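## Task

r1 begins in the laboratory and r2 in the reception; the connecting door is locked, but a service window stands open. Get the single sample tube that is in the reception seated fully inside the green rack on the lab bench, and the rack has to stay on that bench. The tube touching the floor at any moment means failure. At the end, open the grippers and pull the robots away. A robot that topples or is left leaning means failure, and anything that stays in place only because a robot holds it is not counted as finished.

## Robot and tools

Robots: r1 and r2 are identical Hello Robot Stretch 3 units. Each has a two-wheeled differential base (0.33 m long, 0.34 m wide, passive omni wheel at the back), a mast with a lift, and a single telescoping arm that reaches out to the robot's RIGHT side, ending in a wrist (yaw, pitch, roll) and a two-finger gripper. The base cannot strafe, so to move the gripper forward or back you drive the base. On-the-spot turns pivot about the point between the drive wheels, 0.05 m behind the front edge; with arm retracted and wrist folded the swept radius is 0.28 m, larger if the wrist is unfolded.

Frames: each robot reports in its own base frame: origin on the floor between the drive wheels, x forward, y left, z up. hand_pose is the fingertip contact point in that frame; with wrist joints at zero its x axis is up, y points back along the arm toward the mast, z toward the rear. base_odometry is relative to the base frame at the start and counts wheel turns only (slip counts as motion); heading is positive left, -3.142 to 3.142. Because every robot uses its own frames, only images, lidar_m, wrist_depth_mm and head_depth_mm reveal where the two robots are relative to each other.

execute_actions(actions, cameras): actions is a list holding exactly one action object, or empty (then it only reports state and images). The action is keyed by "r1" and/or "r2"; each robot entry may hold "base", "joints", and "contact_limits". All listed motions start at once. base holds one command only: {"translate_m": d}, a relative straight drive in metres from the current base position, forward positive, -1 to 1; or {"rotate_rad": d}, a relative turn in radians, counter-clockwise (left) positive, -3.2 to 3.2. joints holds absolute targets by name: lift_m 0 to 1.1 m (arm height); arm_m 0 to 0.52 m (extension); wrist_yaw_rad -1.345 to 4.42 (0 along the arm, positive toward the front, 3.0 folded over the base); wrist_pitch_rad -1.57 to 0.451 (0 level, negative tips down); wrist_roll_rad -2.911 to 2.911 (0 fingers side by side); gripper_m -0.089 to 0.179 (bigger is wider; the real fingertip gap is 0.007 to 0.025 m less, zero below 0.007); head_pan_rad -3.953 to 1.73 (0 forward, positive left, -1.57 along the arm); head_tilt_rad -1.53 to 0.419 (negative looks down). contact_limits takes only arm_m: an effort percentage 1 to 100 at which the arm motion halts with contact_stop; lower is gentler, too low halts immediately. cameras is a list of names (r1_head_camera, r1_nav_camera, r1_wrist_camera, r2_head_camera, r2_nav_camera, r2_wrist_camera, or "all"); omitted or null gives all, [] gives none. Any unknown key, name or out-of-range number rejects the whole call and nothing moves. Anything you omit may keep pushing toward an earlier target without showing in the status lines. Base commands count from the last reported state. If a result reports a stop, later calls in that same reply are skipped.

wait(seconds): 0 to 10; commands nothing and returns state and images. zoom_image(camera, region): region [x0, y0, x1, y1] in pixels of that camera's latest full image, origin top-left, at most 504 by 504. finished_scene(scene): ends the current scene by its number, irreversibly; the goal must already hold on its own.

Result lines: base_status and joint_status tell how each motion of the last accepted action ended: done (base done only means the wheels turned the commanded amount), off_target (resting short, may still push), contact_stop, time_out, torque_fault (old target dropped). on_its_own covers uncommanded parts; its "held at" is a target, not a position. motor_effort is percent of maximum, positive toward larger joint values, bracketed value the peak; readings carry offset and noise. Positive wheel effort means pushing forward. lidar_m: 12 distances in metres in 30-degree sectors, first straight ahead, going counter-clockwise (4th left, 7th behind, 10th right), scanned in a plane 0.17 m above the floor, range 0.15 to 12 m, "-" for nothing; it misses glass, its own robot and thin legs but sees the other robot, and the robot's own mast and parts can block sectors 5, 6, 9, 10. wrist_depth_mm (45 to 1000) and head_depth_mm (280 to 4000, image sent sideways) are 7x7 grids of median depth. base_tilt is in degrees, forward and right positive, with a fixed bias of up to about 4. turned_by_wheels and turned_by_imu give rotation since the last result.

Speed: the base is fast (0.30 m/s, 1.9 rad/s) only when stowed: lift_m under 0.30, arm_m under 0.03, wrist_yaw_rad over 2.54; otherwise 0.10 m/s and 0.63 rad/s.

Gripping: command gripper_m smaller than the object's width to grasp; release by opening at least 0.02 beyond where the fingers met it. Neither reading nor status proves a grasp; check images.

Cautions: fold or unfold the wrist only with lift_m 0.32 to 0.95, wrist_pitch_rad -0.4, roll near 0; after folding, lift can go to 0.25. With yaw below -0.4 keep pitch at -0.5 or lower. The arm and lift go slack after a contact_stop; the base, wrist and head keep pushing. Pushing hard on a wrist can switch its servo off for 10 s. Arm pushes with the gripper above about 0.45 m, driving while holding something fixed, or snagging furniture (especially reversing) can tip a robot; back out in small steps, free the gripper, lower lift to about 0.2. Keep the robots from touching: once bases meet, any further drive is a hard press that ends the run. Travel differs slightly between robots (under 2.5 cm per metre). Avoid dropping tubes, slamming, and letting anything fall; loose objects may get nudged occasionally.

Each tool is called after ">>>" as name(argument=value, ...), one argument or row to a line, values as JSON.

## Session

>>> execute_actions(
  actions=[
    {"r1":{"joints":{"head_pan_rad":1.2,"head_tilt_rad":-0.5}},"r2":{"joints":{"head_pan_rad":1.2,"head_tilt_rad":-0.5}}},
  ],
  cameras=["r1_nav_camera","r2_nav_camera"],
)

>>> execute_actions(
  actions=[
    {"r1":{"joints":{"head_pan_rad":-1.0}},"r2":{"joints":{"head_pan_rad":-1.0}}},
  ],
  cameras=["r1_nav_camera","r2_nav_camera"],
)

>>> execute_actions(
  actions=[
    {"r1":{"joints":{"head_pan_rad":-3.0}},"r2":{"joints":{"head_pan_rad":-3.0}}},
  ],
  cameras=["r1_nav_camera","r2_nav_camera"],
)

Scene clock: 1.20 s.
r1.base_odometry: x=+0.000 y=+0.000 heading=+0.000 (m, m, rad; r1's odometry frame)
r1.turned_by_wheels: +0.000 (rad since the last result)
r1.turned_by_imu: +0.000 (rad since the last result)
r1.base_tilt: forward=-0.1 right=-1.3 (deg)
r1.lidar_m: 0.85 1.42 2.30 1.33 1.15 1.13 1.31 1.34 1.34 1.55 2.71 2.03
r1.head_depth_mm: 2834 3053 3336 2906 2064 1603 1321 / 2972 3198 3524 2829 2063 1606 1311 / 3009 3305 3611 2838 2035 1589 1306 / 2441 2704 3068 2803 2005 1578 1299 / 2020 2198 2384 2504 1998 1574 1297 / 1701 1821 1863 2131 1981 1557 1285 / 1618 3998 1784 1786 1849 1554 1283
r1.base_status: not commanded
r1.joint_positions: lift_m=+0.550 arm_m=-0.001 wrist_yaw_rad=+2.943 wrist_pitch_rad=-0.516 wrist_roll_rad=+0.007 gripper_m=+0.037 head_pan_rad=+1.193 head_tilt_rad=-0.493
r1.joint_status: all done
r1.motor_effort: left_wheel=-1(0) right_wheel=+0(0) lift_m=+19(19) arm_m=+1(1) wrist_yaw_rad=+1(0) wrist_pitch_rad=+8(8) wrist_roll_rad=+0(0) gripper_m=+1(0) head_pan_rad=+4(50) head_tilt_rad=-3(23) (%)
r1.hand_pose: x=+0.0204 y=+0.0625 z=+0.5415 quat_wxyz=(+0.248, +0.700, +0.111, +0.660) (m; r1's base frame)
r1.wrist_depth_mm: - - - - - - - / 930 - - - - - - / - - - - - - - / - - - - - - - / 915 883 934 872 934 898 882 / 789 771 - 781 - 772 764 / 686 675 - 674 659 660 662
r2.base_odometry: x=+0.000 y=+0.000 heading=+0.000 (m, m, rad; r2's odometry frame)
r2.turned_by_wheels: +0.000 (rad since the last result)
r2.turned_by_imu: +0.000 (rad since the last result)
r2.base_tilt: forward=-0.1 right=-0.1 (deg)
r2.lidar_m: 3.47 1.49 1.01 0.95 1.00 0.89 0.85 0.85 1.16 2.74 1.32 2.29
r2.head_depth_mm: 991 1089 1222 1403 1631 1568 1290 / 941 1038 1138 1285 1477 1553 1276 / 898 983 1076 1213 1376 1513 1284 / 856 929 1026 1134 1275 1433 1281 / 822 890 972 1068 1181 1348 1289 / 788 849 922 1014 1114 1245 1273 / 753 807 875 960 1080 1197 1264
r2.base_status: not commanded
r2.joint_positions: lift_m=+0.363 arm_m=+0.002 wrist_yaw_rad=+2.976 wrist_pitch_rad=-0.407 wrist_roll_rad=-0.010 gripper_m=+0.037 head_pan_rad=+1.193 head_tilt_rad=-0.494
r2.joint_status: all done
r2.motor_effort: left_wheel=+0(0) right_wheel=+1(1) lift_m=+24(25) arm_m=-1(1) wrist_yaw_rad=+1(1) wrist_pitch_rad=+7(7) wrist_roll_rad=+0(0) gripper_m=+1(0) head_pan_rad=+4(46) head_tilt_rad=-3(37) (%)
r2.hand_pose: x=+0.0160 y=+0.0760 z=+0.3781 quat_wxyz=(+0.200, +0.698, +0.086, +0.682) (m; r2's base frame)
r2.wrist_depth_mm: - 835 859 934 - - - / 810 886 910 - - - - / 875 - - - - - - / 890 - 935 964 947 930 955 / 711 - 764 745 751 756 760 / 600 593 - 610 618 620 631 / 505 506 516 524 518 530 529
pictures: r1_nav_camera (sideways: a quarter turn counterclockwise sets it upright), r2_nav_camera (sideways: a quarter turn counterclockwise sets it upright)
Images, in order (width x height): r1_nav_camera 672x504, r2_nav_camera 672x504.

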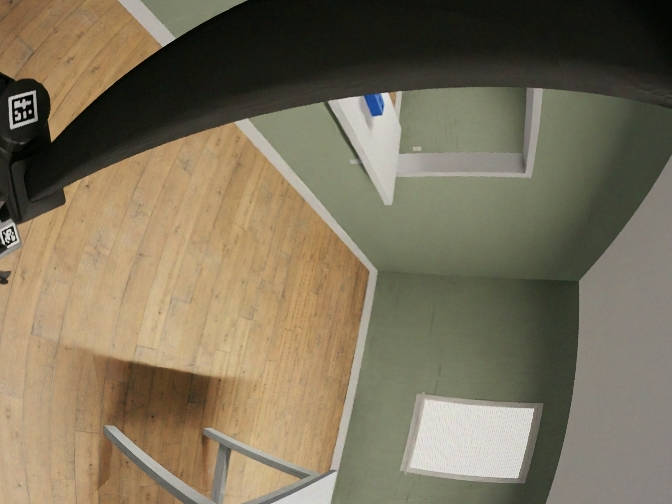

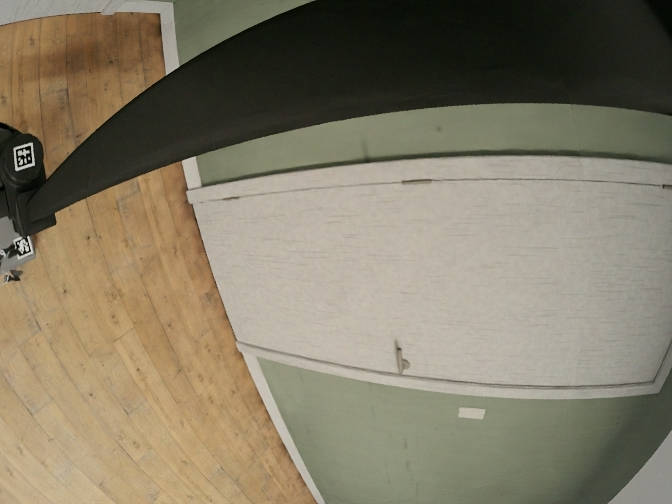

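Scene clock: 2.83 s.
r1.base_odometry: x=+0.000 y=+0.000 heading=+0.000 (m, m, rad; r1's odometry frame)
r1.turned_by_wheels: +0.000 (rad since the last result)
r1.turned_by_imu: +0.000 (rad since the last result)
r1.base_tilt: forward=-0.2 right=-1.4 (deg)
r1.lidar_m: 0.85 1.42 2.30 1.33 1.15 1.14 1.32 1.34 1.34 1.55 2.71 2.04
r1.head_depth_mm: 2438 2482 2504 2533 2080 1611 1327 / 2813 3037 3155 2856 2054 1602 1318 / 2821 3103 3416 2806 2033 1588 1307 / 2758 3036 3333 2797 2013 1583 1303 / 2712 2939 3215 2766 2003 1569 1293 / 2652 2880 3171 2726 1981 1562 1288 / 2617 2837 3083 2697 1962 1556 1276
r1.base_status: not commanded
r1.joint_positions: lift_m=+0.550 arm_m=-0.001 wrist_yaw_rad=+2.943 wrist_pitch_rad=-0.516 wrist_roll_rad=+0.007 gripper_m=+0.037 head_pan_rad=-0.993 head_tilt_rad=-0.494
r1.joint_status: all done
r1.motor_effort: left_wheel=-1(1) right_wheel=+0(0) lift_m=+19(19) arm_m=+1(0) wrist_yaw_rad=+0(0) wrist_pitch_rad=+8(8) wrist_roll_rad=+0(0) gripper_m=+0(1) head_pan_rad=-4(52) head_tilt_rad=-2(2) (%)
r1.hand_pose: x=+0.0204 y=+0.0625 z=+0.5415 quat_wxyz=(+0.248, +0.700, +0.111, +0.660) (m; r1's base frame)
r1.wrist_depth_mm: - - - - - - - / 918 - - - - - - / - - - - - - - / - - - - - - - / 887 910 940 889 942 888 877 / 780 781 - 788 - 748 770 / 683 668 - 675 667 680 678
r2.base_odometry: x=+0.000 y=+0.000 heading=+0.000 (m, m, rad; r2's odometry frame)
r2.turned_by_wheels: +0.000 (rad since the last result)
r2.turned_by_imu: +0.000 (rad since the last result)
r2.base_tilt: forward=+0.0 right=+0.0 (deg)
r2.lidar_m: 3.46 1.48 1.02 0.95 1.00 0.90 0.85 0.85 1.16 2.74 1.33 2.28
r2.head_depth_mm: 3136 3396 3572 2803 2003 1563 1282 / 3309 3482 3790 2821 1999 1566 1278 / 3440 3744 3933 2648 1993 1557 1274 / 3668 - 1914 2712 2006 1563 1278 / 3857 - 1920 1490 1859 1547 1280 / - - 1908 2454 1988 1544 1276 / 3818 - 1820 2631 1985 1550 1279
r2.base_status: not commanded
r2.joint_positions: lift_m=+0.363 arm_m=+0.002 wrist_yaw_rad=+2.976 wrist_pitch_rad=-0.407 wrist_roll_rad=-0.010 gripper_m=+0.037 head_pan_rad=-0.993 head_tilt_rad=-0.494
r2.joint_status: all done
r2.motor_effort: left_wheel=-1(0) right_wheel=+1(1) lift_m=+24(25) arm_m=-1(1) wrist_yaw_rad=+0(0) wrist_pitch_rad=+7(7) wrist_roll_rad=+0(0) gripper_m=+0(0) head_pan_rad=-4(45) head_tilt_rad=-3(4) (%)
r2.hand_pose: x=+0.0160 y=+0.0760 z=+0.3781 quat_wxyz=(+0.200, +0.698, +0.086, +0.682) (m; r2's base frame)
r2.wrist_depth_mm: - 844 893 924 - - - / 826 875 926 - - - - / 868 - - - - - - / 898 - 919 906 929 979 981 / 714 - 763 746 727 747 763 / 602 593 - 612 607 626 624 / 507 517 515 519 523 526 534
pictures: r1_nav_camera (sideways: a quarter turn counterclockwise sets it upright), r2_nav_camera (sideways: a quarter turn counterclockwise sets it upright)
Images, in order (width x height): r1_nav_camera 672x504, r2_nav_camera 672x504.

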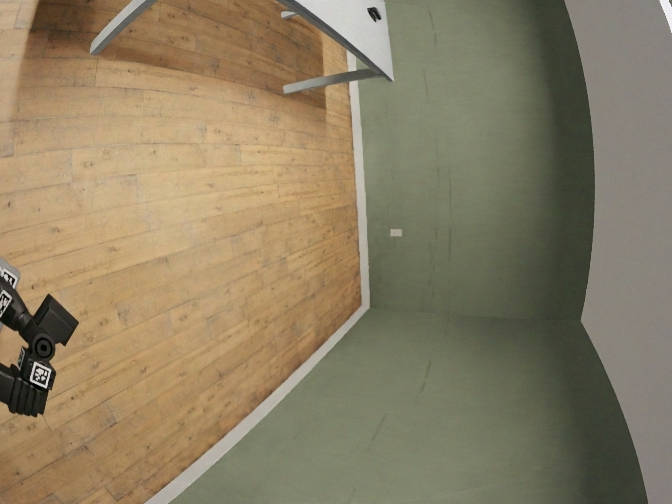

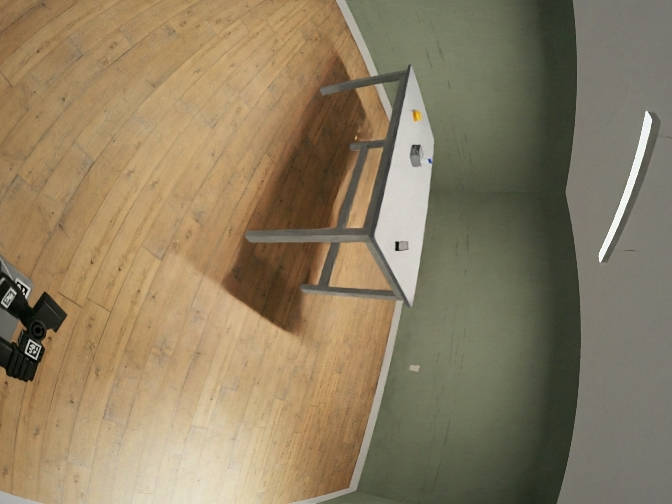

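Scene clock: 4.37 s.
r1.base_odometry: x=+0.000 y=+0.000 heading=+0.000 (m, m, rad; r1's odometry frame)
r1.turned_by_wheels: +0.000 (rad since the last result)
r1.turned_by_imu: +0.000 (rad since the last result)
r1.base_tilt: forward=-0.1 right=-1.3 (deg)
r1.lidar_m: 0.85 1.42 2.30 1.33 1.16 1.13 1.32 1.34 1.34 1.56 2.70 2.04
r1.head_depth_mm: 1167 1230 1302 1379 1472 1521 1322 / 1303 1366 1448 1559 1678 1599 1317 / 1441 1571 1697 1819 1891 1593 1312 / 1403 1535 1691 1904 1991 1578 1299 / 1306 1422 1562 1728 1875 1573 1294 / 1226 1324 1448 1590 1772 1557 1287 / 1153 1238 1346 1471 1620 1552 1280
r1.base_status: not commanded
r1.joint_positions: lift_m=+0.550 arm_m=-0.001 wrist_yaw_rad=+2.943 wrist_pitch_rad=-0.516 wrist_roll_rad=+0.007 gripper_m=+0.037 head_pan_rad=-2.993 head_tilt_rad=-0.494
r1.joint_status: all done
r1.motor_effort: left_wheel=-1(0) right_wheel=+0(0) lift_m=+19(20) arm_m=-1(1) wrist_yaw_rad=+1(1) wrist_pitch_rad=+8(8) wrist_roll_rad=+0(0) gripper_m=+0(0) head_pan_rad=-5(51) head_tilt_rad=-3(2) (%)
r1.hand_pose: x=+0.0204 y=+0.0625 z=+0.5415 quat_wxyz=(+0.248, +0.700, +0.111, +0.660) (m; r1's base frame)
r1.wrist_depth_mm: - - - - - - - / 926 - - - - - - / - - - - - - - / - - - - - - - / 919 884 932 894 918 888 877 / 787 773 - 767 - 766 766 / 673 672 - 678 668 683 654
r2.base_odometry: x=+0.000 y=+0.000 heading=+0.000 (m, m, rad; r2's odometry frame)
r2.turned_by_wheels: +0.000 (rad since the last result)
r2.turned_by_imu: +0.000 (rad since the last result)
r2.base_tilt: forward=+0.0 right=-0.1 (deg)
r2.lidar_m: 3.47 1.49 1.02 0.95 1.00 0.89 0.85 0.85 1.16 2.74 1.32 2.29
r2.head_depth_mm: 668 720 792 874 975 1098 1214 / 671 729 800 882 983 1114 1241 / 680 737 807 895 1001 1140 1251 / 686 745 819 909 1019 1152 1257 / 684 744 818 910 1034 1181 1279 / 716 779 855 953 1070 1213 1265 / 723 786 864 967 1087 1246 1266
r2.base_status: not commanded
r2.joint_positions: lift_m=+0.363 arm_m=+0.002 wrist_yaw_rad=+2.976 wrist_pitch_rad=-0.407 wrist_roll_rad=-0.010 gripper_m=+0.037 head_pan_rad=-2.993 head_tilt_rad=-0.494
r2.joint_status: all done
r2.motor_effort: left_wheel=+0(0) right_wheel=+0(0) lift_m=+25(25) arm_m=-1(1) wrist_yaw_rad=+0(1) wrist_pitch_rad=+6(7) wrist_roll_rad=+0(0) gripper_m=-1(0) head_pan_rad=-3(45) head_tilt_rad=-4(3) (%)
r2.hand_pose: x=+0.0160 y=+0.0760 z=+0.3781 quat_wxyz=(+0.200, +0.698, +0.086, +0.682) (m; r2's base frame)
r2.wrist_depth_mm: - 830 862 926 - - - / 816 893 936 - - - - / 880 - - - - - - / 903 - 906 922 946 940 960 / 707 - 753 748 741 751 749 / 609 603 - 604 601 613 626 / 510 512 519 525 525 526 530
pictures: r1_nav_camera (sideways: a quarter turn counterclockwise sets it upright), r2_nav_camera (sideways: a quarter turn counterclockwise sets it upright)
Images, in order (width x height): r1_nav_camera 672x504, r2_nav_camera 672x504.

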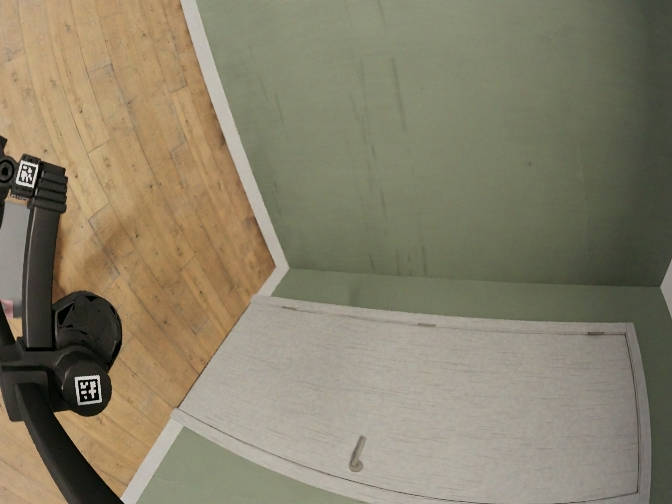

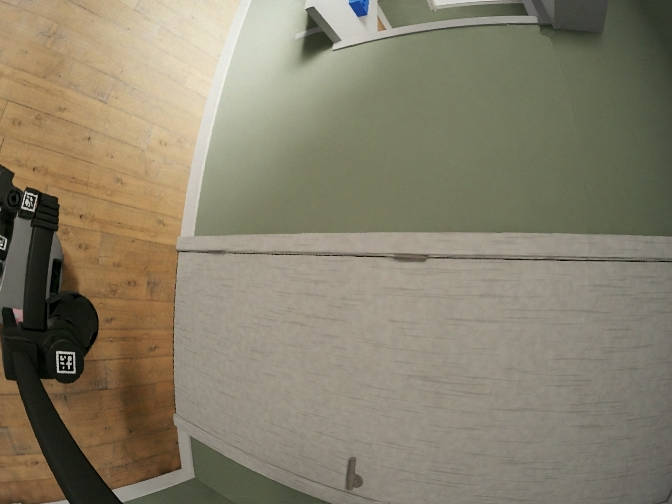

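>>> execute_actions(
  actions=[
    {"r1":{"base":{"rotate_rad":-1.89},"joints":{"lift_m":0.28,"wrist_pitch_rad":-0.4}},"r2":{"base":{"rotate_rad":-0.35},"joints":{"lift_m":0.28}}},
  ],
  cameras=[],
)

>>> execute_actions(
  actions=[
    {"r1":{"base":{"translate_m":-1.0}},"r2":{"base":{"translate_m":1.0}}},
  ],
  cameras=[],
)

>>> execute_actions(
  actions=[
    {"r1":{"base":{"translate_m":-0.3}},"r2":{"base":{"translate_m":0.4}}},
  ],
  cameras=[],
)

>>> execute_actions(
  actions=[
    {"r1":{"base":{"rotate_rad":-0.43},"joints":{"head_pan_rad":-1.57,"head_tilt_rad":-0.7,"lift_m":0.85}},"r2":{"base":{"rotate_rad":0.5},"joints":{"head_pan_rad":-1.57,"head_tilt_rad":-0.7,"lift_m":0.85}}},
  ],
  cameras=[],
)

>>> execute_actions(
  actions=[
    {"r1":{"joints":{"wrist_yaw_rad":0,"gripper_m":0.06}},"r2":{"joints":{"wrist_yaw_rad":0,"gripper_m":0.06}}},
  ],
  cameras=["r1_head_camera","r2_head_camera","r2_wrist_camera"],
)

Scene clock: 8.80 s.
r1.base_odometry: x=+0.000 y=+0.000 heading=-1.890 (m, m, rad; r1's odometry frame)
r1.turned_by_wheels: -1.890 (rad since the last result)
r1.turned_by_imu: -1.847 (rad since the last result)
r1.base_tilt: forward=-0.1 right=-1.3 (deg)
r1.lidar_m: 1.38 1.82 3.13 1.98 1.42 3.40 1.71 1.21 1.13 1.17 1.41 1.34
r1.head_depth_mm: 2725 3125 3415 2886 2074 1618 1321 / 2237 2564 2991 2884 2035 1602 1324 / 1915 2135 2411 2607 2043 1596 1307 / 1674 1837 1936 2274 2035 1585 1303 / 3993 - 1844 1941 1966 1577 1294 / - - 1813 1652 1791 1567 1287 / - - 1800 1339 1607 1549 1284
r1.base_status: done
r1.joint_positions: lift_m=+0.280 arm_m=-0.001 wrist_yaw_rad=+2.943 wrist_pitch_rad=-0.423 wrist_roll_rad=+0.007 gripper_m=+0.037 head_pan_rad=-2.993 head_tilt_rad=-0.494
r1.joint_status: all done
r1.motor_effort: left_wheel=+2(7) right_wheel=-3(7) lift_m=+16(16) arm_m=+0(0) wrist_yaw_rad=+0(0) wrist_pitch_rad=+13(14) wrist_roll_rad=+0(0) gripper_m=+0(0) head_pan_rad=-5(4) head_tilt_rad=-2(2) (%)
r1.hand_pose: x=+0.0229 y=+0.0750 z=+0.2917 quat_wxyz=(+0.217, +0.705, +0.079, +0.671) (m; r1's base frame)
r1.wrist_depth_mm: - - - - - - - / - - - - - - - / - - - 992 - 957 960 / 752 - 756 749 738 735 743 / 615 - 628 602 627 596 594 / 517 504 - 511 - 508 501 / 456 - - 441 424 436 431
r2.base_odometry: x=+0.000 y=+0.000 heading=-0.350 (m, m, rad; r2's odometry frame)
r2.turned_by_wheels: -0.350 (rad since the last result)
r2.turned_by_imu: -0.353 (rad since the last result)
r2.base_tilt: forward=-0.1 right=-0.1 (deg)
r2.lidar_m: 2.46 2.71 1.24 0.98 0.95 1.05 0.86 0.85 0.93 1.39 3.79 1.33
r2.head_depth_mm: 767 839 937 1046 1189 1399 1277 / 745 814 900 1005 1144 1310 1277 / 725 793 875 974 1097 1248 1266 / 707 768 843 937 1055 1199 1273 / 688 747 820 901 1016 1148 1242 / 671 730 797 877 977 1103 1200 / 657 707 773 847 937 1049 1188
r2.base_status: done
r2.joint_positions: lift_m=+0.281 arm_m=+0.002 wrist_yaw_rad=+2.976 wrist_pitch_rad=-0.409 wrist_roll_rad=-0.010 gripper_m=+0.037 head_pan_rad=-2.993 head_tilt_rad=-0.494
r2.joint_status: all done
r2.motor_effort: left_wheel=+4(11) right_wheel=-4(11) lift_m=+11(22) arm_m=-1(1) wrist_yaw_rad=+0(1) wrist_pitch_rad=+7(7) wrist_roll_rad=+0(0) gripper_m=+1(0) head_pan_rad=-3(4) head_tilt_rad=-3(4) (%)
r2.hand_pose: x=+0.0160 y=+0.0758 z=+0.2954 quat_wxyz=(+0.200, +0.698, +0.087, +0.682) (m; r2's base frame)
r2.wrist_depth_mm: - 819 911 - - - - / 721 863 996 - - - - / 785 - - - - - - / 741 - 759 772 786 804 800 / 590 - 620 606 626 624 627 / 491 500 - 530 513 514 529 / 437 - - 431 428 443 443
pictures: none
No camera images: the call's "cameras" was empty. Leave "cameras" out to get every camera's image.

Scene clock: 13.90 s.
r1.base_odometry: x=+0.313 y=+0.950 heading=-1.890 (m, m, rad; r1's odometry frame)
r1.turned_by_wheels: +0.000 (rad since the last result)
r1.turned_by_imu: +0.000 (rad since the last result)
r1.base_tilt: forward=-0.1 right=-1.3 (deg)
r1.lidar_m: 2.28 3.00 0.96 1.06 2.66 2.53 1.03 0.73 0.69 0.71 0.95 2.21
r1.head_depth_mm: 1621 1920 2332 2604 2069 1613 1326 / 1334 1525 1785 2139 2063 1601 1314 / 1125 1259 1430 1659 1888 1585 1311 / 978 1077 1203 1351 1551 1579 1302 / 863 942 1031 1142 945 1436 1291 / 781 854 939 1027 829 1217 1258 / 844 3814 3932 1123 823 715 1158
r1.base_status: done
r1.joint_positions: lift_m=+0.280 arm_m=-0.001 wrist_yaw_rad=+2.943 wrist_pitch_rad=-0.422 wrist_roll_rad=+0.007 gripper_m=+0.037 head_pan_rad=-2.993 head_tilt_rad=-0.495
r1.joint_status: not commanded
r1.motor_effort: left_wheel=+2(6) right_wheel=-3(8) lift_m=+17(17) arm_m=+0(0) wrist_yaw_rad=+0(0) wrist_pitch_rad=+13(13) wrist_roll_rad=+0(0) gripper_m=+0(0) head_pan_rad=-5(5) head_tilt_rad=-2(2) (%)
r1.hand_pose: x=+0.0230 y=+0.0751 z=+0.2918 quat_wxyz=(+0.217, +0.705, +0.078, +0.671) (m; r1's base frame)
r1.wrist_depth_mm: - - - - - - - / - - - - - - - / - - - - 985 955 962 / 745 - 754 762 744 728 730 / 622 - 635 595 625 602 607 / 513 522 - 517 - 506 503 / 457 - - 441 424 434 432
r2.base_odometry: x=+0.939 y=-0.343 heading=-0.350 (m, m, rad; r2's odometry frame)
r2.turned_by_wheels: +0.000 (rad since the last result)
r2.turned_by_imu: -0.001 (rad since the last result)
r2.base_tilt: forward=+0.0 right=+0.0 (deg)
r2.lidar_m: 1.45 2.54 1.79 1.40 1.39 1.47 1.80 1.77 1.93 0.66 0.66 1.41
r2.head_depth_mm: 1649 1793 2049 2214 2014 1554 1281 / 1597 1746 1909 2145 2001 1531 1280 / 1552 1698 1872 2086 2008 1553 1278 / 1518 1645 1808 2023 1983 1544 1266 / 1464 1586 1750 1941 1983 1554 1278 / 1440 1574 1729 1894 1983 1555 1278 / 1424 1528 1670 1841 1947 1532 1276
r2.base_status: done
r2.joint_positions: lift_m=+0.281 arm_m=+0.002 wrist_yaw_rad=+2.976 wrist_pitch_rad=-0.409 wrist_roll_rad=-0.010 gripper_m=+0.037 head_pan_rad=-2.993 head_tilt_rad=-0.495
r2.joint_status: not commanded
r2.motor_effort: left_wheel=+4(13) right_wheel=-4(10) lift_m=+11(12) arm_m=-1(1) wrist_yaw_rad=+1(0) wrist_pitch_rad=+7(7) wrist_roll_rad=+0(0) gripper_m=+0(1) head_pan_rad=-3(4) head_tilt_rad=-3(3) (%)
r2.hand_pose: x=+0.0160 y=+0.0758 z=+0.2953 quat_wxyz=(+0.200, +0.698, +0.087, +0.682) (m; r2's base frame)
r2.wrist_depth_mm: - - - - - - - / - - - - - - - / - - - - - - - / 745 - 763 767 790 805 786 / 597 - 641 615 626 632 622 / 496 490 - 527 516 520 518 / 440 - - 434 438 438 446
pictures: none
No camera images: the call's "cameras" was empty. Leave "cameras" out to get every camera's image.

Scene clock: 16.97 s.
r1.base_odometry: x=+0.407 y=+1.234 heading=-1.889 (m, m, rad; r1's odometry frame)
r1.turned_by_wheels: +0.000 (rad since the last result)
r1.turned_by_imu: +0.000 (rad since the last result)
r1.base_tilt: forward=-0.2 right=-1.4 (deg)
r1.lidar_m: 2.54 1.16 1.11 3.35 2.38 2.26 0.83 0.59 0.56 0.57 0.76 1.81
r1.head_depth_mm: 1289 1523 1851 2337 2062 1611 1322 / 1056 1204 1406 1703 1906 1594 1314 / 899 1003 1138 1311 1559 1590 1308 / 778 857 952 1075 1231 1438 1299 / 688 749 821 908 1019 1135 1234 / 615 664 721 787 868 653 1090 / 557 592 638 698 763 649 563
r1.base_status: done
r1.joint_positions: lift_m=+0.280 arm_m=-0.001 wrist_yaw_rad=+2.943 wrist_pitch_rad=-0.422 wrist_roll_rad=+0.007 gripper_m=+0.037 head_pan_rad=-2.993 head_tilt_rad=-0.495
r1.joint_status: not commanded
r1.motor_effort: left_wheel=+2(5) right_wheel=-3(8) lift_m=+18(18) arm_m=+0(1) wrist_yaw_rad=+0(0) wrist_pitch_rad=+13(13) wrist_roll_rad=+0(0) gripper_m=+0(0) head_pan_rad=-4(4) head_tilt_rad=-2(2) (%)
r1.hand_pose: x=+0.0230 y=+0.0752 z=+0.2919 quat_wxyz=(+0.217, +0.705, +0.078, +0.671) (m; r1's base frame)
r1.wrist_depth_mm: - - - - - - - / - - - - - - - / - - - - - 971 975 / 771 - 748 760 737 740 742 / 611 - 636 608 621 604 593 / 516 514 - 508 - 506 502 / 454 - - 438 425 441 435
r2.base_odometry: x=+1.315 y=-0.479 heading=-0.349 (m, m, rad; r2's odometry frame)
r2.turned_by_wheels: +0.000 (rad since the last result)
r2.turned_by_imu: +0.000 (rad since the last result)
r2.base_tilt: forward=+0.0 right=-0.1 (deg)
r2.lidar_m: 1.05 2.16 2.00 1.57 1.56 1.64 2.17 2.16 0.67 1.15 1.14 1.23
r2.head_depth_mm: 2019 2207 2409 2552 2004 1561 1276 / 1942 2125 2333 2536 1984 1561 1280 / 1878 2065 2262 2474 2006 1556 1264 / 1843 1998 2189 2396 1983 1553 1286 / 1807 1942 2160 2391 2004 1545 1281 / 1759 1899 2075 2286 2012 1544 1273 / 1725 1839 2040 2203 1957 1523 1286
r2.base_status: done
r2.joint_positions: lift_m=+0.281 arm_m=+0.002 wrist_yaw_rad=+2.976 wrist_pitch_rad=-0.409 wrist_roll_rad=-0.010 gripper_m=+0.037 head_pan_rad=-2.993 head_tilt_rad=-0.495
r2.joint_status: not commanded
r2.motor_effort: left_wheel=+4(14) right_wheel=-4(9) lift_m=+11(12) arm_m=-1(1) wrist_yaw_rad=+0(0) wrist_pitch_rad=+7(7) wrist_roll_rad=+0(0) gripper_m=+0(0) head_pan_rad=-3(3) head_tilt_rad=-3(3) (%)
r2.hand_pose: x=+0.0160 y=+0.0758 z=+0.2953 quat_wxyz=(+0.200, +0.698, +0.087, +0.682) (m; r2's base frame)
r2.wrist_depth_mm: - - - - - - - / - - - - - - - / - - - - - - - / 741 - 776 756 788 786 801 / 596 - 635 605 629 618 631 / 494 500 - 524 527 514 526 / 441 - - 438 439 439 445
pictures: none
No camera images: the call's "cameras" was empty. Leave "cameras" out to get every camera's image.

Scene clock: 22.97 s.
r1.base_odometry: x=+0.407 y=+1.234 heading=-2.319 (m, m, rad; r1's odometry frame)
r1.turned_by_wheels: -0.430 (rad since the last result)
r1.turned_by_imu: -0.420 (rad since the last result)
r1.base_tilt: forward=-0.2 right=-1.3 (deg)
r1.lidar_m: 2.48 2.62 1.16 1.11 3.02 2.32 1.82 0.75 0.57 0.56 0.59 0.84
r1.head_depth_mm: - - 2820 866 693 599 - / - - 2779 859 689 603 - / 3250 3109 2608 851 684 586 - / 3197 3568 2715 848 679 582 - / - 3572 2569 784 675 593 - / - 3945 2667 765 672 602 1154 / - 3657 2623 800 667 600 1166
r1.base_status: done
r1.joint_positions: lift_m=+0.850 arm_m=-0.001 wrist_yaw_rad=+2.943 wrist_pitch_rad=-0.422 wrist_roll_rad=+0.007 gripper_m=+0.037 head_pan_rad=-1.577 head_tilt_rad=-0.692
r1.joint_status: all done
r1.motor_effort: left_wheel=+2(7) right_wheel=-3(6) lift_m=+21(26) arm_m=+0(0) wrist_yaw_rad=+0(0) wrist_pitch_rad=+13(13) wrist_roll_rad=+0(0) gripper_m=+0(0) head_pan_rad=+4(50) head_tilt_rad=-4(17) (%)
r1.hand_pose: x=+0.0230 y=+0.0752 z=+0.8617 quat_wxyz=(+0.217, +0.705, +0.078, +0.671) (m; r1's base frame)
r1.wrist_depth_mm: - - - - - - - / - - - - - - - / - - - - - - - / - - - - - - - / - - - - - - - / - - - - - - - / - - - - - - -
r2.base_odometry: x=+1.315 y=-0.479 heading=+0.150 (m, m, rad; r2's odometry frame)
r2.turned_by_wheels: +0.500 (rad since the last result)
r2.turned_by_imu: +0.505 (rad since the last result)
r2.base_tilt: forward=+0.0 right=-0.1 (deg)
r2.lidar_m: 2.17 2.03 1.58 1.55 1.63 2.16 2.16 0.67 1.16 1.14 1.22 1.05
r2.head_depth_mm: 2650 2948 1134 842 690 1417 - / 2643 2961 1136 841 688 1406 - / 2655 3000 1137 841 706 1377 - / 2697 3010 1122 838 710 1423 - / 2751 3020 1128 831 705 1427 - / 2768 3066 1126 819 727 1341 1162 / 2817 3125 1122 834 726 1341 1157
r2.base_status: done
r2.joint_positions: lift_m=+0.849 arm_m=+0.002 wrist_yaw_rad=+2.976 wrist_pitch_rad=-0.409 wrist_roll_rad=-0.010 gripper_m=+0.037 head_pan_rad=-1.577 head_tilt_rad=-0.692
r2.joint_status: all done
r2.motor_effort: left_wheel=-4(12) right_wheel=+5(10) lift_m=+34(35) arm_m=-1(1) wrist_yaw_rad=+1(0) wrist_pitch_rad=+7(7) wrist_roll_rad=+0(0) gripper_m=+0(1) head_pan_rad=+4(46) head_tilt_rad=-4(25) (%)
r2.hand_pose: x=+0.0160 y=+0.0758 z=+0.8641 quat_wxyz=(+0.200, +0.698, +0.087, +0.682) (m; r2's base frame)
r2.wrist_depth_mm: - - - - - - - / - - - - - - - / - - - - - - - / - - - - - - - / - - - - - - - / - - - - - - - / - - - - - - -
pictures: none
No camera images: the call's "cameras" was empty. Leave "cameras" out to get every camera's image.

Scene clock: 25.47 s.
r1.base_odometry: x=+0.407 y=+1.235 heading=-2.319 (m, m, rad; r1's odometry frame)
r1.turned_by_wheels: +0.000 (rad since the last result)
r1.turned_by_imu: +0.000 (rad since the last result)
r1.base_tilt: forward=-0.1 right=-1.3 (deg)
r1.lidar_m: 2.48 2.62 1.17 1.11 3.03 2.33 1.82 0.75 0.57 0.56 0.59 0.84
r1.head_depth_mm: - - 2793 867 693 599 - / - - 2808 863 688 601 - / 3270 3120 2626 854 704 599 - / 3190 3579 2740 848 699 - - / - 3521 2587 784 676 592 1162 / - 3897 2674 765 672 603 1167 / - 3690 2634 799 667 601 1165
r1.base_status: not commanded
r1.joint_positions: lift_m=+0.850 arm_m=-0.001 wrist_yaw_rad=+0.002 wrist_pitch_rad=-0.422 wrist_roll_rad=+0.007 gripper_m=+0.060 head_pan_rad=-1.577 head_tilt_rad=-0.692
r1.joint_status: all done
r1.motor_effort: left_wheel=+2(2) right_wheel=-3(3) lift_m=+21(22) arm_m=+1(1) wrist_yaw_rad=-1(2) wrist_pitch_rad=+13(13) wrist_roll_rad=+0(0) gripper_m=+0(77) head_pan_rad=+3(4) head_tilt_rad=-2(2) (%)
r1.hand_pose: x=-0.0210 y=-0.3682 z=+0.8617 quat_wxyz=(+0.690, +0.149, -0.693, -0.148) (m; r1's base frame)
r1.wrist_depth_mm: - - - - - - - / - - - - - - - / 552 526 426 540 547 535 579 / 418 383 378 413 416 413 410 / 339 337 351 333 348 334 334 / 283 282 - 282 282 281 278 / 244 243 237 242 239 241 241
r2.base_odometry: x=+1.315 y=-0.479 heading=+0.150 (m, m, rad; r2's odometry frame)
r2.turned_by_wheels: +0.000 (rad since the last result)
r2.turned_by_imu: +0.000 (rad since the last result)
r2.base_tilt: forward=-0.1 right=-0.1 (deg)
r2.lidar_m: 2.17 2.02 1.58 1.55 1.64 2.16 2.16 0.67 1.16 1.14 1.22 1.05
r2.head_depth_mm: 2662 2939 1140 841 688 1418 - / 2624 2930 1131 842 689 1420 - / 2640 3014 1128 839 687 - - / 2692 3030 1120 838 686 1365 1132 / 2684 3085 1123 832 707 1350 1157 / 2743 3044 1123 816 728 1343 1159 / 2813 3080 1125 829 726 1346 1164
r2.base_status: not commanded
r2.joint_positions: lift_m=+0.849 arm_m=+0.002 wrist_yaw_rad=+0.002 wrist_pitch_rad=-0.409 wrist_roll_rad=-0.010 gripper_m=+0.060 head_pan_rad=-1.577 head_tilt_rad=-0.692
r2.joint_status: all done
r2.motor_effort: left_wheel=-4(4) right_wheel=+5(5) lift_m=+33(33) arm_m=-1(1) wrist_yaw_rad=-2(2) wrist_pitch_rad=+7(7) wrist_roll_rad=-1(0) gripper_m=+0(81) head_pan_rad=+4(4) head_tilt_rad=-4(4) (%)
r2.hand_pose: x=-0.0211 y=-0.3721 z=+0.8641 quat_wxyz=(+0.696, +0.145, -0.688, -0.143) (m; r2's base frame)
r2.wrist_depth_mm: - - - - - - - / 808 838 846 875 891 - - / 537 491 524 564 567 561 598 / 401 407 416 415 423 425 434 / 320 327 339 332 331 332 341 / - 370 363 297 296 293 292 / - - - - - - -
pictures: r1_head_camera (sideways: a quarter turn clockwise sets it upright), r2_head_camera (sideways: a quarter turn clockwise sets it upright), r2_wrist_camera
Images, in order (width x height): r1_head_camera 896x504, r2_head_camera 896x504, r2_wrist_camera 644x364.

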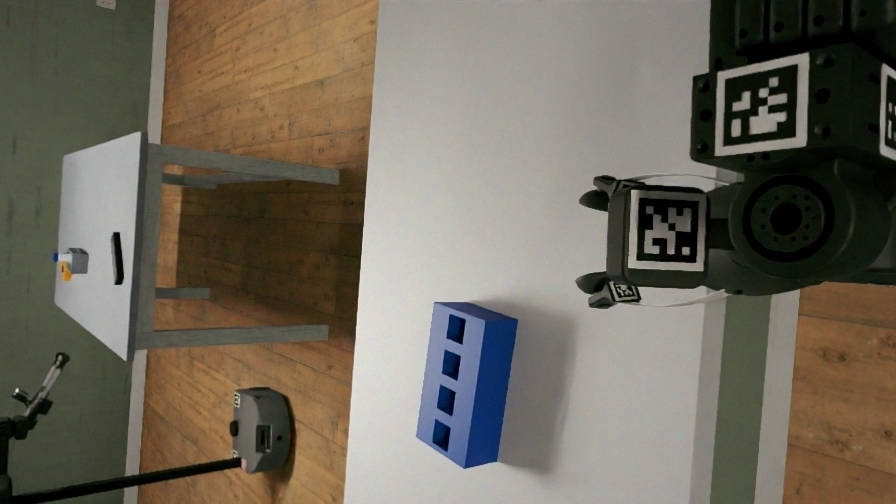

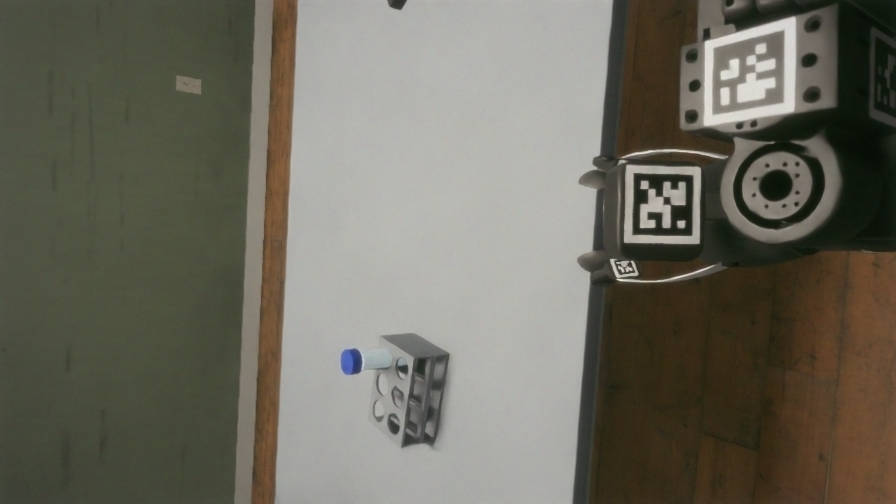

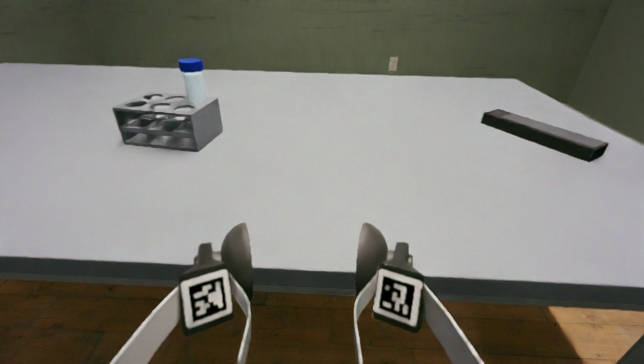

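>>> execute_actions(
  actions=[
    {"r1":{"base":{"translate_m":0.1},"joints":{"wrist_pitch_rad":-0.1}},"r2":{"base":{"translate_m":0.2},"joints":{"wrist_pitch_rad":-0.1,"lift_m":0.81,"arm_m":0.2}}},
  ],
  cameras=["r2_wrist_camera"],
)

Scene clock: 29.00 s.
r1.base_odometry: x=+0.339 y=+1.161 heading=-2.319 (m, m, rad; r1's odometry frame)
r1.turned_by_wheels: +0.000 (rad since the last result)
r1.turned_by_imu: +0.000 (rad since the last result)
r1.base_tilt: forward=-0.2 right=-1.3 (deg)
r1.lidar_m: 2.38 2.51 1.13 1.12 3.17 2.43 1.83 0.76 0.58 0.56 0.59 0.84
r1.head_depth_mm: - - 2812 867 692 598 - / - 3685 2780 859 688 602 - / 3233 3613 2631 854 684 598 - / 3015 3579 2758 783 709 - - / - 3747 2589 775 674 606 1165 / - 3968 2662 833 672 603 1169 / - 3628 2632 828 667 600 1162
r1.base_status: done
r1.joint_positions: lift_m=+0.850 arm_m=-0.001 wrist_yaw_rad=+0.002 wrist_pitch_rad=-0.126 wrist_roll_rad=+0.007 gripper_m=+0.060 head_pan_rad=-1.577 head_tilt_rad=-0.692
r1.joint_status: all done
r1.motor_effort: left_wheel=+2(5) right_wheel=-3(4) lift_m=+21(21) arm_m=+0(1) wrist_yaw_rad=-1(2) wrist_pitch_rad=+15(14) wrist_roll_rad=+0(0) gripper_m=+0(0) head_pan_rad=+4(4) head_tilt_rad=-3(3) (%)
r1.hand_pose: x=-0.0210 y=-0.3955 z=+0.9324 quat_wxyz=(+0.704, +0.046, -0.708, -0.044) (m; r1's base frame)
r1.wrist_depth_mm: - - - - - - - / - - - - - - - / - - - - - - - / - - - - - - - / 556 618 672 608 656 619 650 / 463 463 - 377 450 455 445 / 364 363 346 358 359 360 359
r2.base_odometry: x=+1.513 y=-0.450 heading=+0.150 (m, m, rad; r2's odometry frame)
r2.turned_by_wheels: +0.000 (rad since the last result)
r2.turned_by_imu: +0.000 (rad since the last result)
r2.base_tilt: forward=+0.0 right=-0.1 (deg)
r2.lidar_m: 1.97 2.00 1.56 1.53 1.60 2.38 2.36 0.84 1.18 1.16 1.23 0.88
r2.head_depth_mm: 2607 2920 1132 839 688 - - / 2675 2957 1133 885 - 1341 1158 / 2710 3062 1127 890 - 1352 1153 / 2715 3045 1127 836 742 1335 1147 / 2718 3115 1121 836 732 1341 1153 / 2780 3098 1121 832 726 1340 1154 / 2792 3116 1119 814 759 1339 1162
r2.base_status: done
r2.joint_positions: lift_m=+0.811 arm_m=+0.200 wrist_yaw_rad=+0.001 wrist_pitch_rad=-0.125 wrist_roll_rad=-0.010 gripper_m=+0.060 head_pan_rad=-1.577 head_tilt_rad=-0.692
r2.joint_status: all done
r2.motor_effort: left_wheel=-4(5) right_wheel=+5(9) lift_m=+11(30) arm_m=+2(2) wrist_yaw_rad=-1(2) wrist_pitch_rad=+12(13) wrist_roll_rad=+0(0) gripper_m=+0(0) head_pan_rad=+4(4) head_tilt_rad=-5(5) (%)
r2.hand_pose: x=-0.0213 y=-0.5959 z=+0.8934 quat_wxyz=(+0.709, +0.045, -0.702, -0.044) (m; r2's base frame)
r2.wrist_depth_mm: - - - - - - - / - - - - - - - / - - - - - - - / 744 751 753 765 771 - - / 483 482 485 342 491 491 498 / 355 352 315 316 371 362 362 / 279 281 281 284 276 286 287
pictures: r2_wrist_camera
Images, in order (width x height): r2_wrist_camera 644x364.

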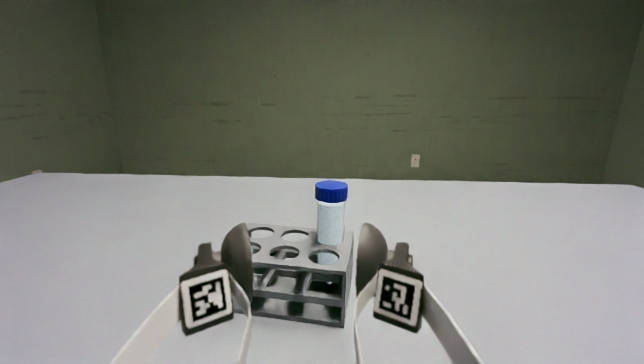

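>>> execute_actions(
  actions=[
    {"r2":{"base":{"translate_m":-0.022},"joints":{"lift_m":0.795,"arm_m":0.35}}},
  ],
  cameras=["r2_wrist_camera"],
)

>>> execute_actions(
  actions=[
    {"r2":{"joints":{"gripper_m":0.0}}},
  ],
  cameras=[],
)

>>> execute_actions(
  actions=[
    {"r2":{"joints":{"lift_m":0.9}}},
  ],
  cameras=["r2_wrist_camera"],
)

Scene clock: 60.17 s.
r1.base_odometry: x=+0.339 y=+1.161 heading=-2.319 (m, m, rad; r1's odometry frame)
r1.turned_by_wheels: +0.000 (rad since the last result)
r1.turned_by_imu: +0.000 (rad since the last result)
r1.base_tilt: forward=-0.2 right=-1.4 (deg)
r1.lidar_m: 2.38 2.51 1.13 1.12 3.19 2.43 1.83 0.76 0.58 0.56 0.59 0.85
r1.head_depth_mm: - - 2847 871 691 598 - / - 3650 2758 860 688 602 - / 3269 3563 2658 853 684 599 - / 3016 3586 2727 785 711 - - / - 3739 2596 774 673 608 1167 / - 4000 2631 831 673 604 1167 / - 3689 2648 828 668 600 1165
r1.base_status: not commanded
r1.joint_positions: lift_m=+0.850 arm_m=-0.001 wrist_yaw_rad=+0.002 wrist_pitch_rad=-0.126 wrist_roll_rad=+0.007 gripper_m=+0.060 head_pan_rad=-1.577 head_tilt_rad=-0.692
r1.joint_status: not commanded
r1.motor_effort: left_wheel=+2(2) right_wheel=-3(3) lift_m=+21(21) arm_m=+1(1) wrist_yaw_rad=-1(2) wrist_pitch_rad=+15(15) wrist_roll_rad=+0(0) gripper_m=+0(0) head_pan_rad=+3(4) head_tilt_rad=-3(3) (%)
r1.hand_pose: x=-0.0210 y=-0.3955 z=+0.9324 quat_wxyz=(+0.704, +0.046, -0.708, -0.044) (m; r1's base frame)
r1.wrist_depth_mm: - - - - - - - / - - - - - - - / - - - - - - - / - - - - - - - / 564 612 668 612 661 601 651 / 460 460 - 383 451 452 449 / 363 362 349 359 359 358 360
r2.base_odometry: x=+1.491 y=-0.453 heading=+0.150 (m, m, rad; r2's odometry frame)
r2.turned_by_wheels: +0.000 (rad since the last result)
r2.turned_by_imu: +0.000 (rad since the last result)
r2.base_tilt: forward=+0.0 right=+0.0 (deg)
r2.lidar_m: 1.99 2.01 1.56 1.54 1.60 2.35 2.34 0.82 1.18 1.16 1.23 0.90
r2.head_depth_mm: 2688 3014 1131 844 701 - - / 2651 3015 1161 - 733 1342 1162 / 2706 3050 1179 - 707 1346 1150 / 2724 3065 1186 806 730 1352 1154 / 2759 3068 1124 836 730 1346 1157 / 2777 3118 1118 835 728 1345 1153 / 2819 3127 1120 815 728 1336 1155
r2.base_status: done
r2.joint_positions: lift_m=+0.796 arm_m=+0.350 wrist_yaw_rad=+0.001 wrist_pitch_rad=-0.125 wrist_roll_rad=-0.010 gripper_m=+0.060 head_pan_rad=-1.577 head_tilt_rad=-0.692
r2.joint_status: all done
r2.motor_effort: left_wheel=-5(9) right_wheel=+5(7) lift_m=+11(12) arm_m=+2(1) wrist_yaw_rad=+0(1) wrist_pitch_rad=+12(12) wrist_roll_rad=+0(0) gripper_m=+0(0) head_pan_rad=+5(4) head_tilt_rad=-5(4) (%)
r2.hand_pose: x=-0.0213 y=-0.7459 z=+0.8785 quat_wxyz=(+0.709, +0.045, -0.702, -0.044) (m; r2's base frame)
r2.wrist_depth_mm: - - - - - - - / - - - - - - - / - - - - - - - / - - - - - - - / 446 448 483 398 462 458 460 / 324 328 330 179 343 336 341 / 260 246 182 180 253 266 266
pictures: r2_wrist_camera
Images, in order (width x height): r2_wrist_camera 644x364.

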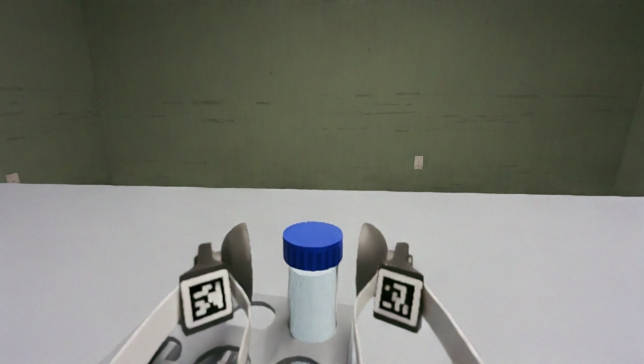

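Scene clock: 61.27 s.
r1.base_odometry: x=+0.339 y=+1.161 heading=-2.319 (m, m, rad; r1's odometry frame)
r1.turned_by_wheels: +0.000 (rad since the last result)
r1.turned_by_imu: +0.000 (rad since the last result)
r1.base_tilt: forward=-0.1 right=-1.3 (deg)
r1.lidar_m: 2.38 2.51 1.12 1.12 3.18 2.42 1.83 0.76 0.58 0.56 0.59 0.85
r1.head_depth_mm: - - 2815 870 693 598 - / - 3670 2775 862 689 602 - / 3284 3579 2639 855 685 598 - / 3004 3575 2727 783 710 - - / - 3658 2580 774 674 607 1173 / - 3961 2673 835 673 604 1169 / - 3634 2630 827 669 601 1160
r1.base_status: not commanded
r1.joint_positions: lift_m=+0.850 arm_m=-0.001 wrist_yaw_rad=+0.002 wrist_pitch_rad=-0.126 wrist_roll_rad=+0.007 gripper_m=+0.060 head_pan_rad=-1.577 head_tilt_rad=-0.692
r1.joint_status: not commanded
r1.motor_effort: left_wheel=+2(2) right_wheel=-3(3) lift_m=+21(21) arm_m=+1(0) wrist_yaw_rad=-2(1) wrist_pitch_rad=+15(15) wrist_roll_rad=+0(0) gripper_m=-1(1) head_pan_rad=+4(3) head_tilt_rad=-3(2) (%)
r1.hand_pose: x=-0.0210 y=-0.3955 z=+0.9324 quat_wxyz=(+0.704, +0.046, -0.708, -0.044) (m; r1's base frame)
r1.wrist_depth_mm: - - - - - - - / - - - - - - - / - - - - - - - / - - - - - - - / 563 614 666 611 655 609 645 / 458 459 - 382 457 456 453 / 363 361 345 359 358 356 358
r2.base_odometry: x=+1.491 y=-0.453 heading=+0.150 (m, m, rad; r2's odometry frame)
r2.turned_by_wheels: +0.000 (rad since the last result)
r2.turned_by_imu: +0.000 (rad since the last result)
r2.base_tilt: forward=+0.0 right=+0.0 (deg)
r2.lidar_m: 1.99 2.01 1.56 1.54 1.60 2.35 2.33 0.81 1.17 1.16 1.24 0.90
r2.head_depth_mm: 2655 2954 1137 843 699 - - / 2643 2979 1156 - 730 1347 1153 / 2674 3032 1188 - 709 1352 1157 / 2674 3056 1188 820 730 1352 1155 / 2726 3099 1124 837 730 1340 1158 / 2791 3142 1121 835 727 1343 1155 / 2792 3117 1121 818 724 1342 1149
r2.base_status: not commanded
r2.joint_positions: lift_m=+0.796 arm_m=+0.350 wrist_yaw_rad=+0.000 wrist_pitch_rad=-0.125 wrist_roll_rad=-0.010 gripper_m=+0.001 head_pan_rad=-1.577 head_tilt_rad=-0.692
r2.joint_status: all done
r2.motor_effort: left_wheel=-4(4) right_wheel=+5(5) lift_m=+11(11) arm_m=+2(2) wrist_yaw_rad=+0(0) wrist_pitch_rad=+11(12) wrist_roll_rad=+0(0) gripper_m=-11(90) head_pan_rad=+4(4) head_tilt_rad=-5(5) (%)
r2.hand_pose: x=-0.0215 y=-0.7460 z=+0.8786 quat_wxyz=(+0.709, +0.044, -0.702, -0.044) (m; r2's base frame)
r2.wrist_depth_mm: - - - - - - - / - - - - - - - / - - - - - - - / - - - - - - - / 442 451 443 454 461 465 459 / 326 329 350 174 336 336 341 / 261 200 182 184 263 267 268
pictures: none
No camera images: the call's "cameras" was empty. Leave "cameras" out to get every camera's image.

Scene clock: 63.07 s.
r1.base_odometry: x=+0.339 y=+1.161 heading=-2.319 (m, m, rad; r1's odometry frame)
r1.turned_by_wheels: +0.000 (rad since the last result)
r1.turned_by_imu: +0.000 (rad since the last result)
r1.base_tilt: forward=-0.1 right=-1.3 (deg)
r1.lidar_m: 2.38 2.52 1.12 1.12 3.18 2.43 1.83 0.76 0.58 0.56 0.59 0.85
r1.head_depth_mm: - - 2818 868 692 597 - / - 3640 2771 860 688 602 - / 3255 3573 2619 856 685 599 - / 2838 3568 2718 786 711 - - / - 3769 2595 775 673 607 1170 / - 3908 2677 832 672 604 1166 / - 3609 2622 829 668 601 1161
r1.base_status: not commanded
r1.joint_positions: lift_m=+0.850 arm_m=-0.001 wrist_yaw_rad=+0.002 wrist_pitch_rad=-0.126 wrist_roll_rad=+0.007 gripper_m=+0.060 head_pan_rad=-1.577 head_tilt_rad=-0.692
r1.joint_status: not commanded
r1.motor_effort: left_wheel=+2(2) right_wheel=-3(3) lift_m=+21(21) arm_m=+1(0) wrist_yaw_rad=-1(1) wrist_pitch_rad=+15(15) wrist_roll_rad=+0(0) gripper_m=+1(1) head_pan_rad=+4(3) head_tilt_rad=-2(3) (%)
r1.hand_pose: x=-0.0210 y=-0.3955 z=+0.9324 quat_wxyz=(+0.704, +0.046, -0.708, -0.044) (m; r1's base frame)
r1.wrist_depth_mm: - - - - - - - / - - - - - - - / - - - - - - - / - - - - - - - / 560 620 663 617 655 609 654 / 460 458 - 384 457 450 445 / 364 364 345 361 354 357 359
r2.base_odometry: x=+1.491 y=-0.453 heading=+0.150 (m, m, rad; r2's odometry frame)
r2.turned_by_wheels: +0.000 (rad since the last result)
r2.turned_by_imu: +0.000 (rad since the last result)
r2.base_tilt: forward=+0.0 right=+0.0 (deg)
r2.lidar_m: 1.99 2.01 1.56 1.53 1.60 2.36 2.33 0.81 1.18 1.16 1.23 0.91
r2.head_depth_mm: 2616 2949 1194 - 700 1309 1171 / 2686 2987 - 840 710 1352 1158 / 2680 2987 - 837 708 1351 1156 / 2756 3049 1102 807 727 1340 1158 / 2742 3086 1122 836 730 1336 1158 / 2756 3103 1125 834 729 1351 1152 / 2761 3206 1124 816 726 1347 1148
r2.base_status: not commanded
r2.joint_positions: lift_m=+0.899 arm_m=+0.350 wrist_yaw_rad=+0.000 wrist_pitch_rad=-0.125 wrist_roll_rad=-0.010 gripper_m=+0.001 head_pan_rad=-1.577 head_tilt_rad=-0.692
r2.joint_status: all done
r2.motor_effort: left_wheel=-4(4) right_wheel=+5(5) lift_m=+34(35) arm_m=+2(3) wrist_yaw_rad=+0(1) wrist_pitch_rad=+12(12) wrist_roll_rad=+0(0) gripper_m=-11(12) head_pan_rad=+4(4) head_tilt_rad=-4(5) (%)
r2.hand_pose: x=-0.0215 y=-0.7459 z=+0.9822 quat_wxyz=(+0.709, +0.045, -0.702, -0.044) (m; r2's base frame)
r2.wrist_depth_mm: - - - - - - - / - - - - - - - / - - - - - - - / - - - - - - - / 668 674 - - - - - / 497 496 508 173 511 516 518 / 396 395 383 364 402 402 406
pictures: r2_wrist_camera
Images, in order (width x height): r2_wrist_camera 644x364.

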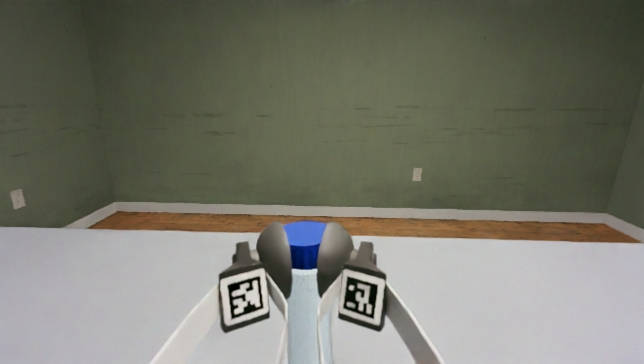

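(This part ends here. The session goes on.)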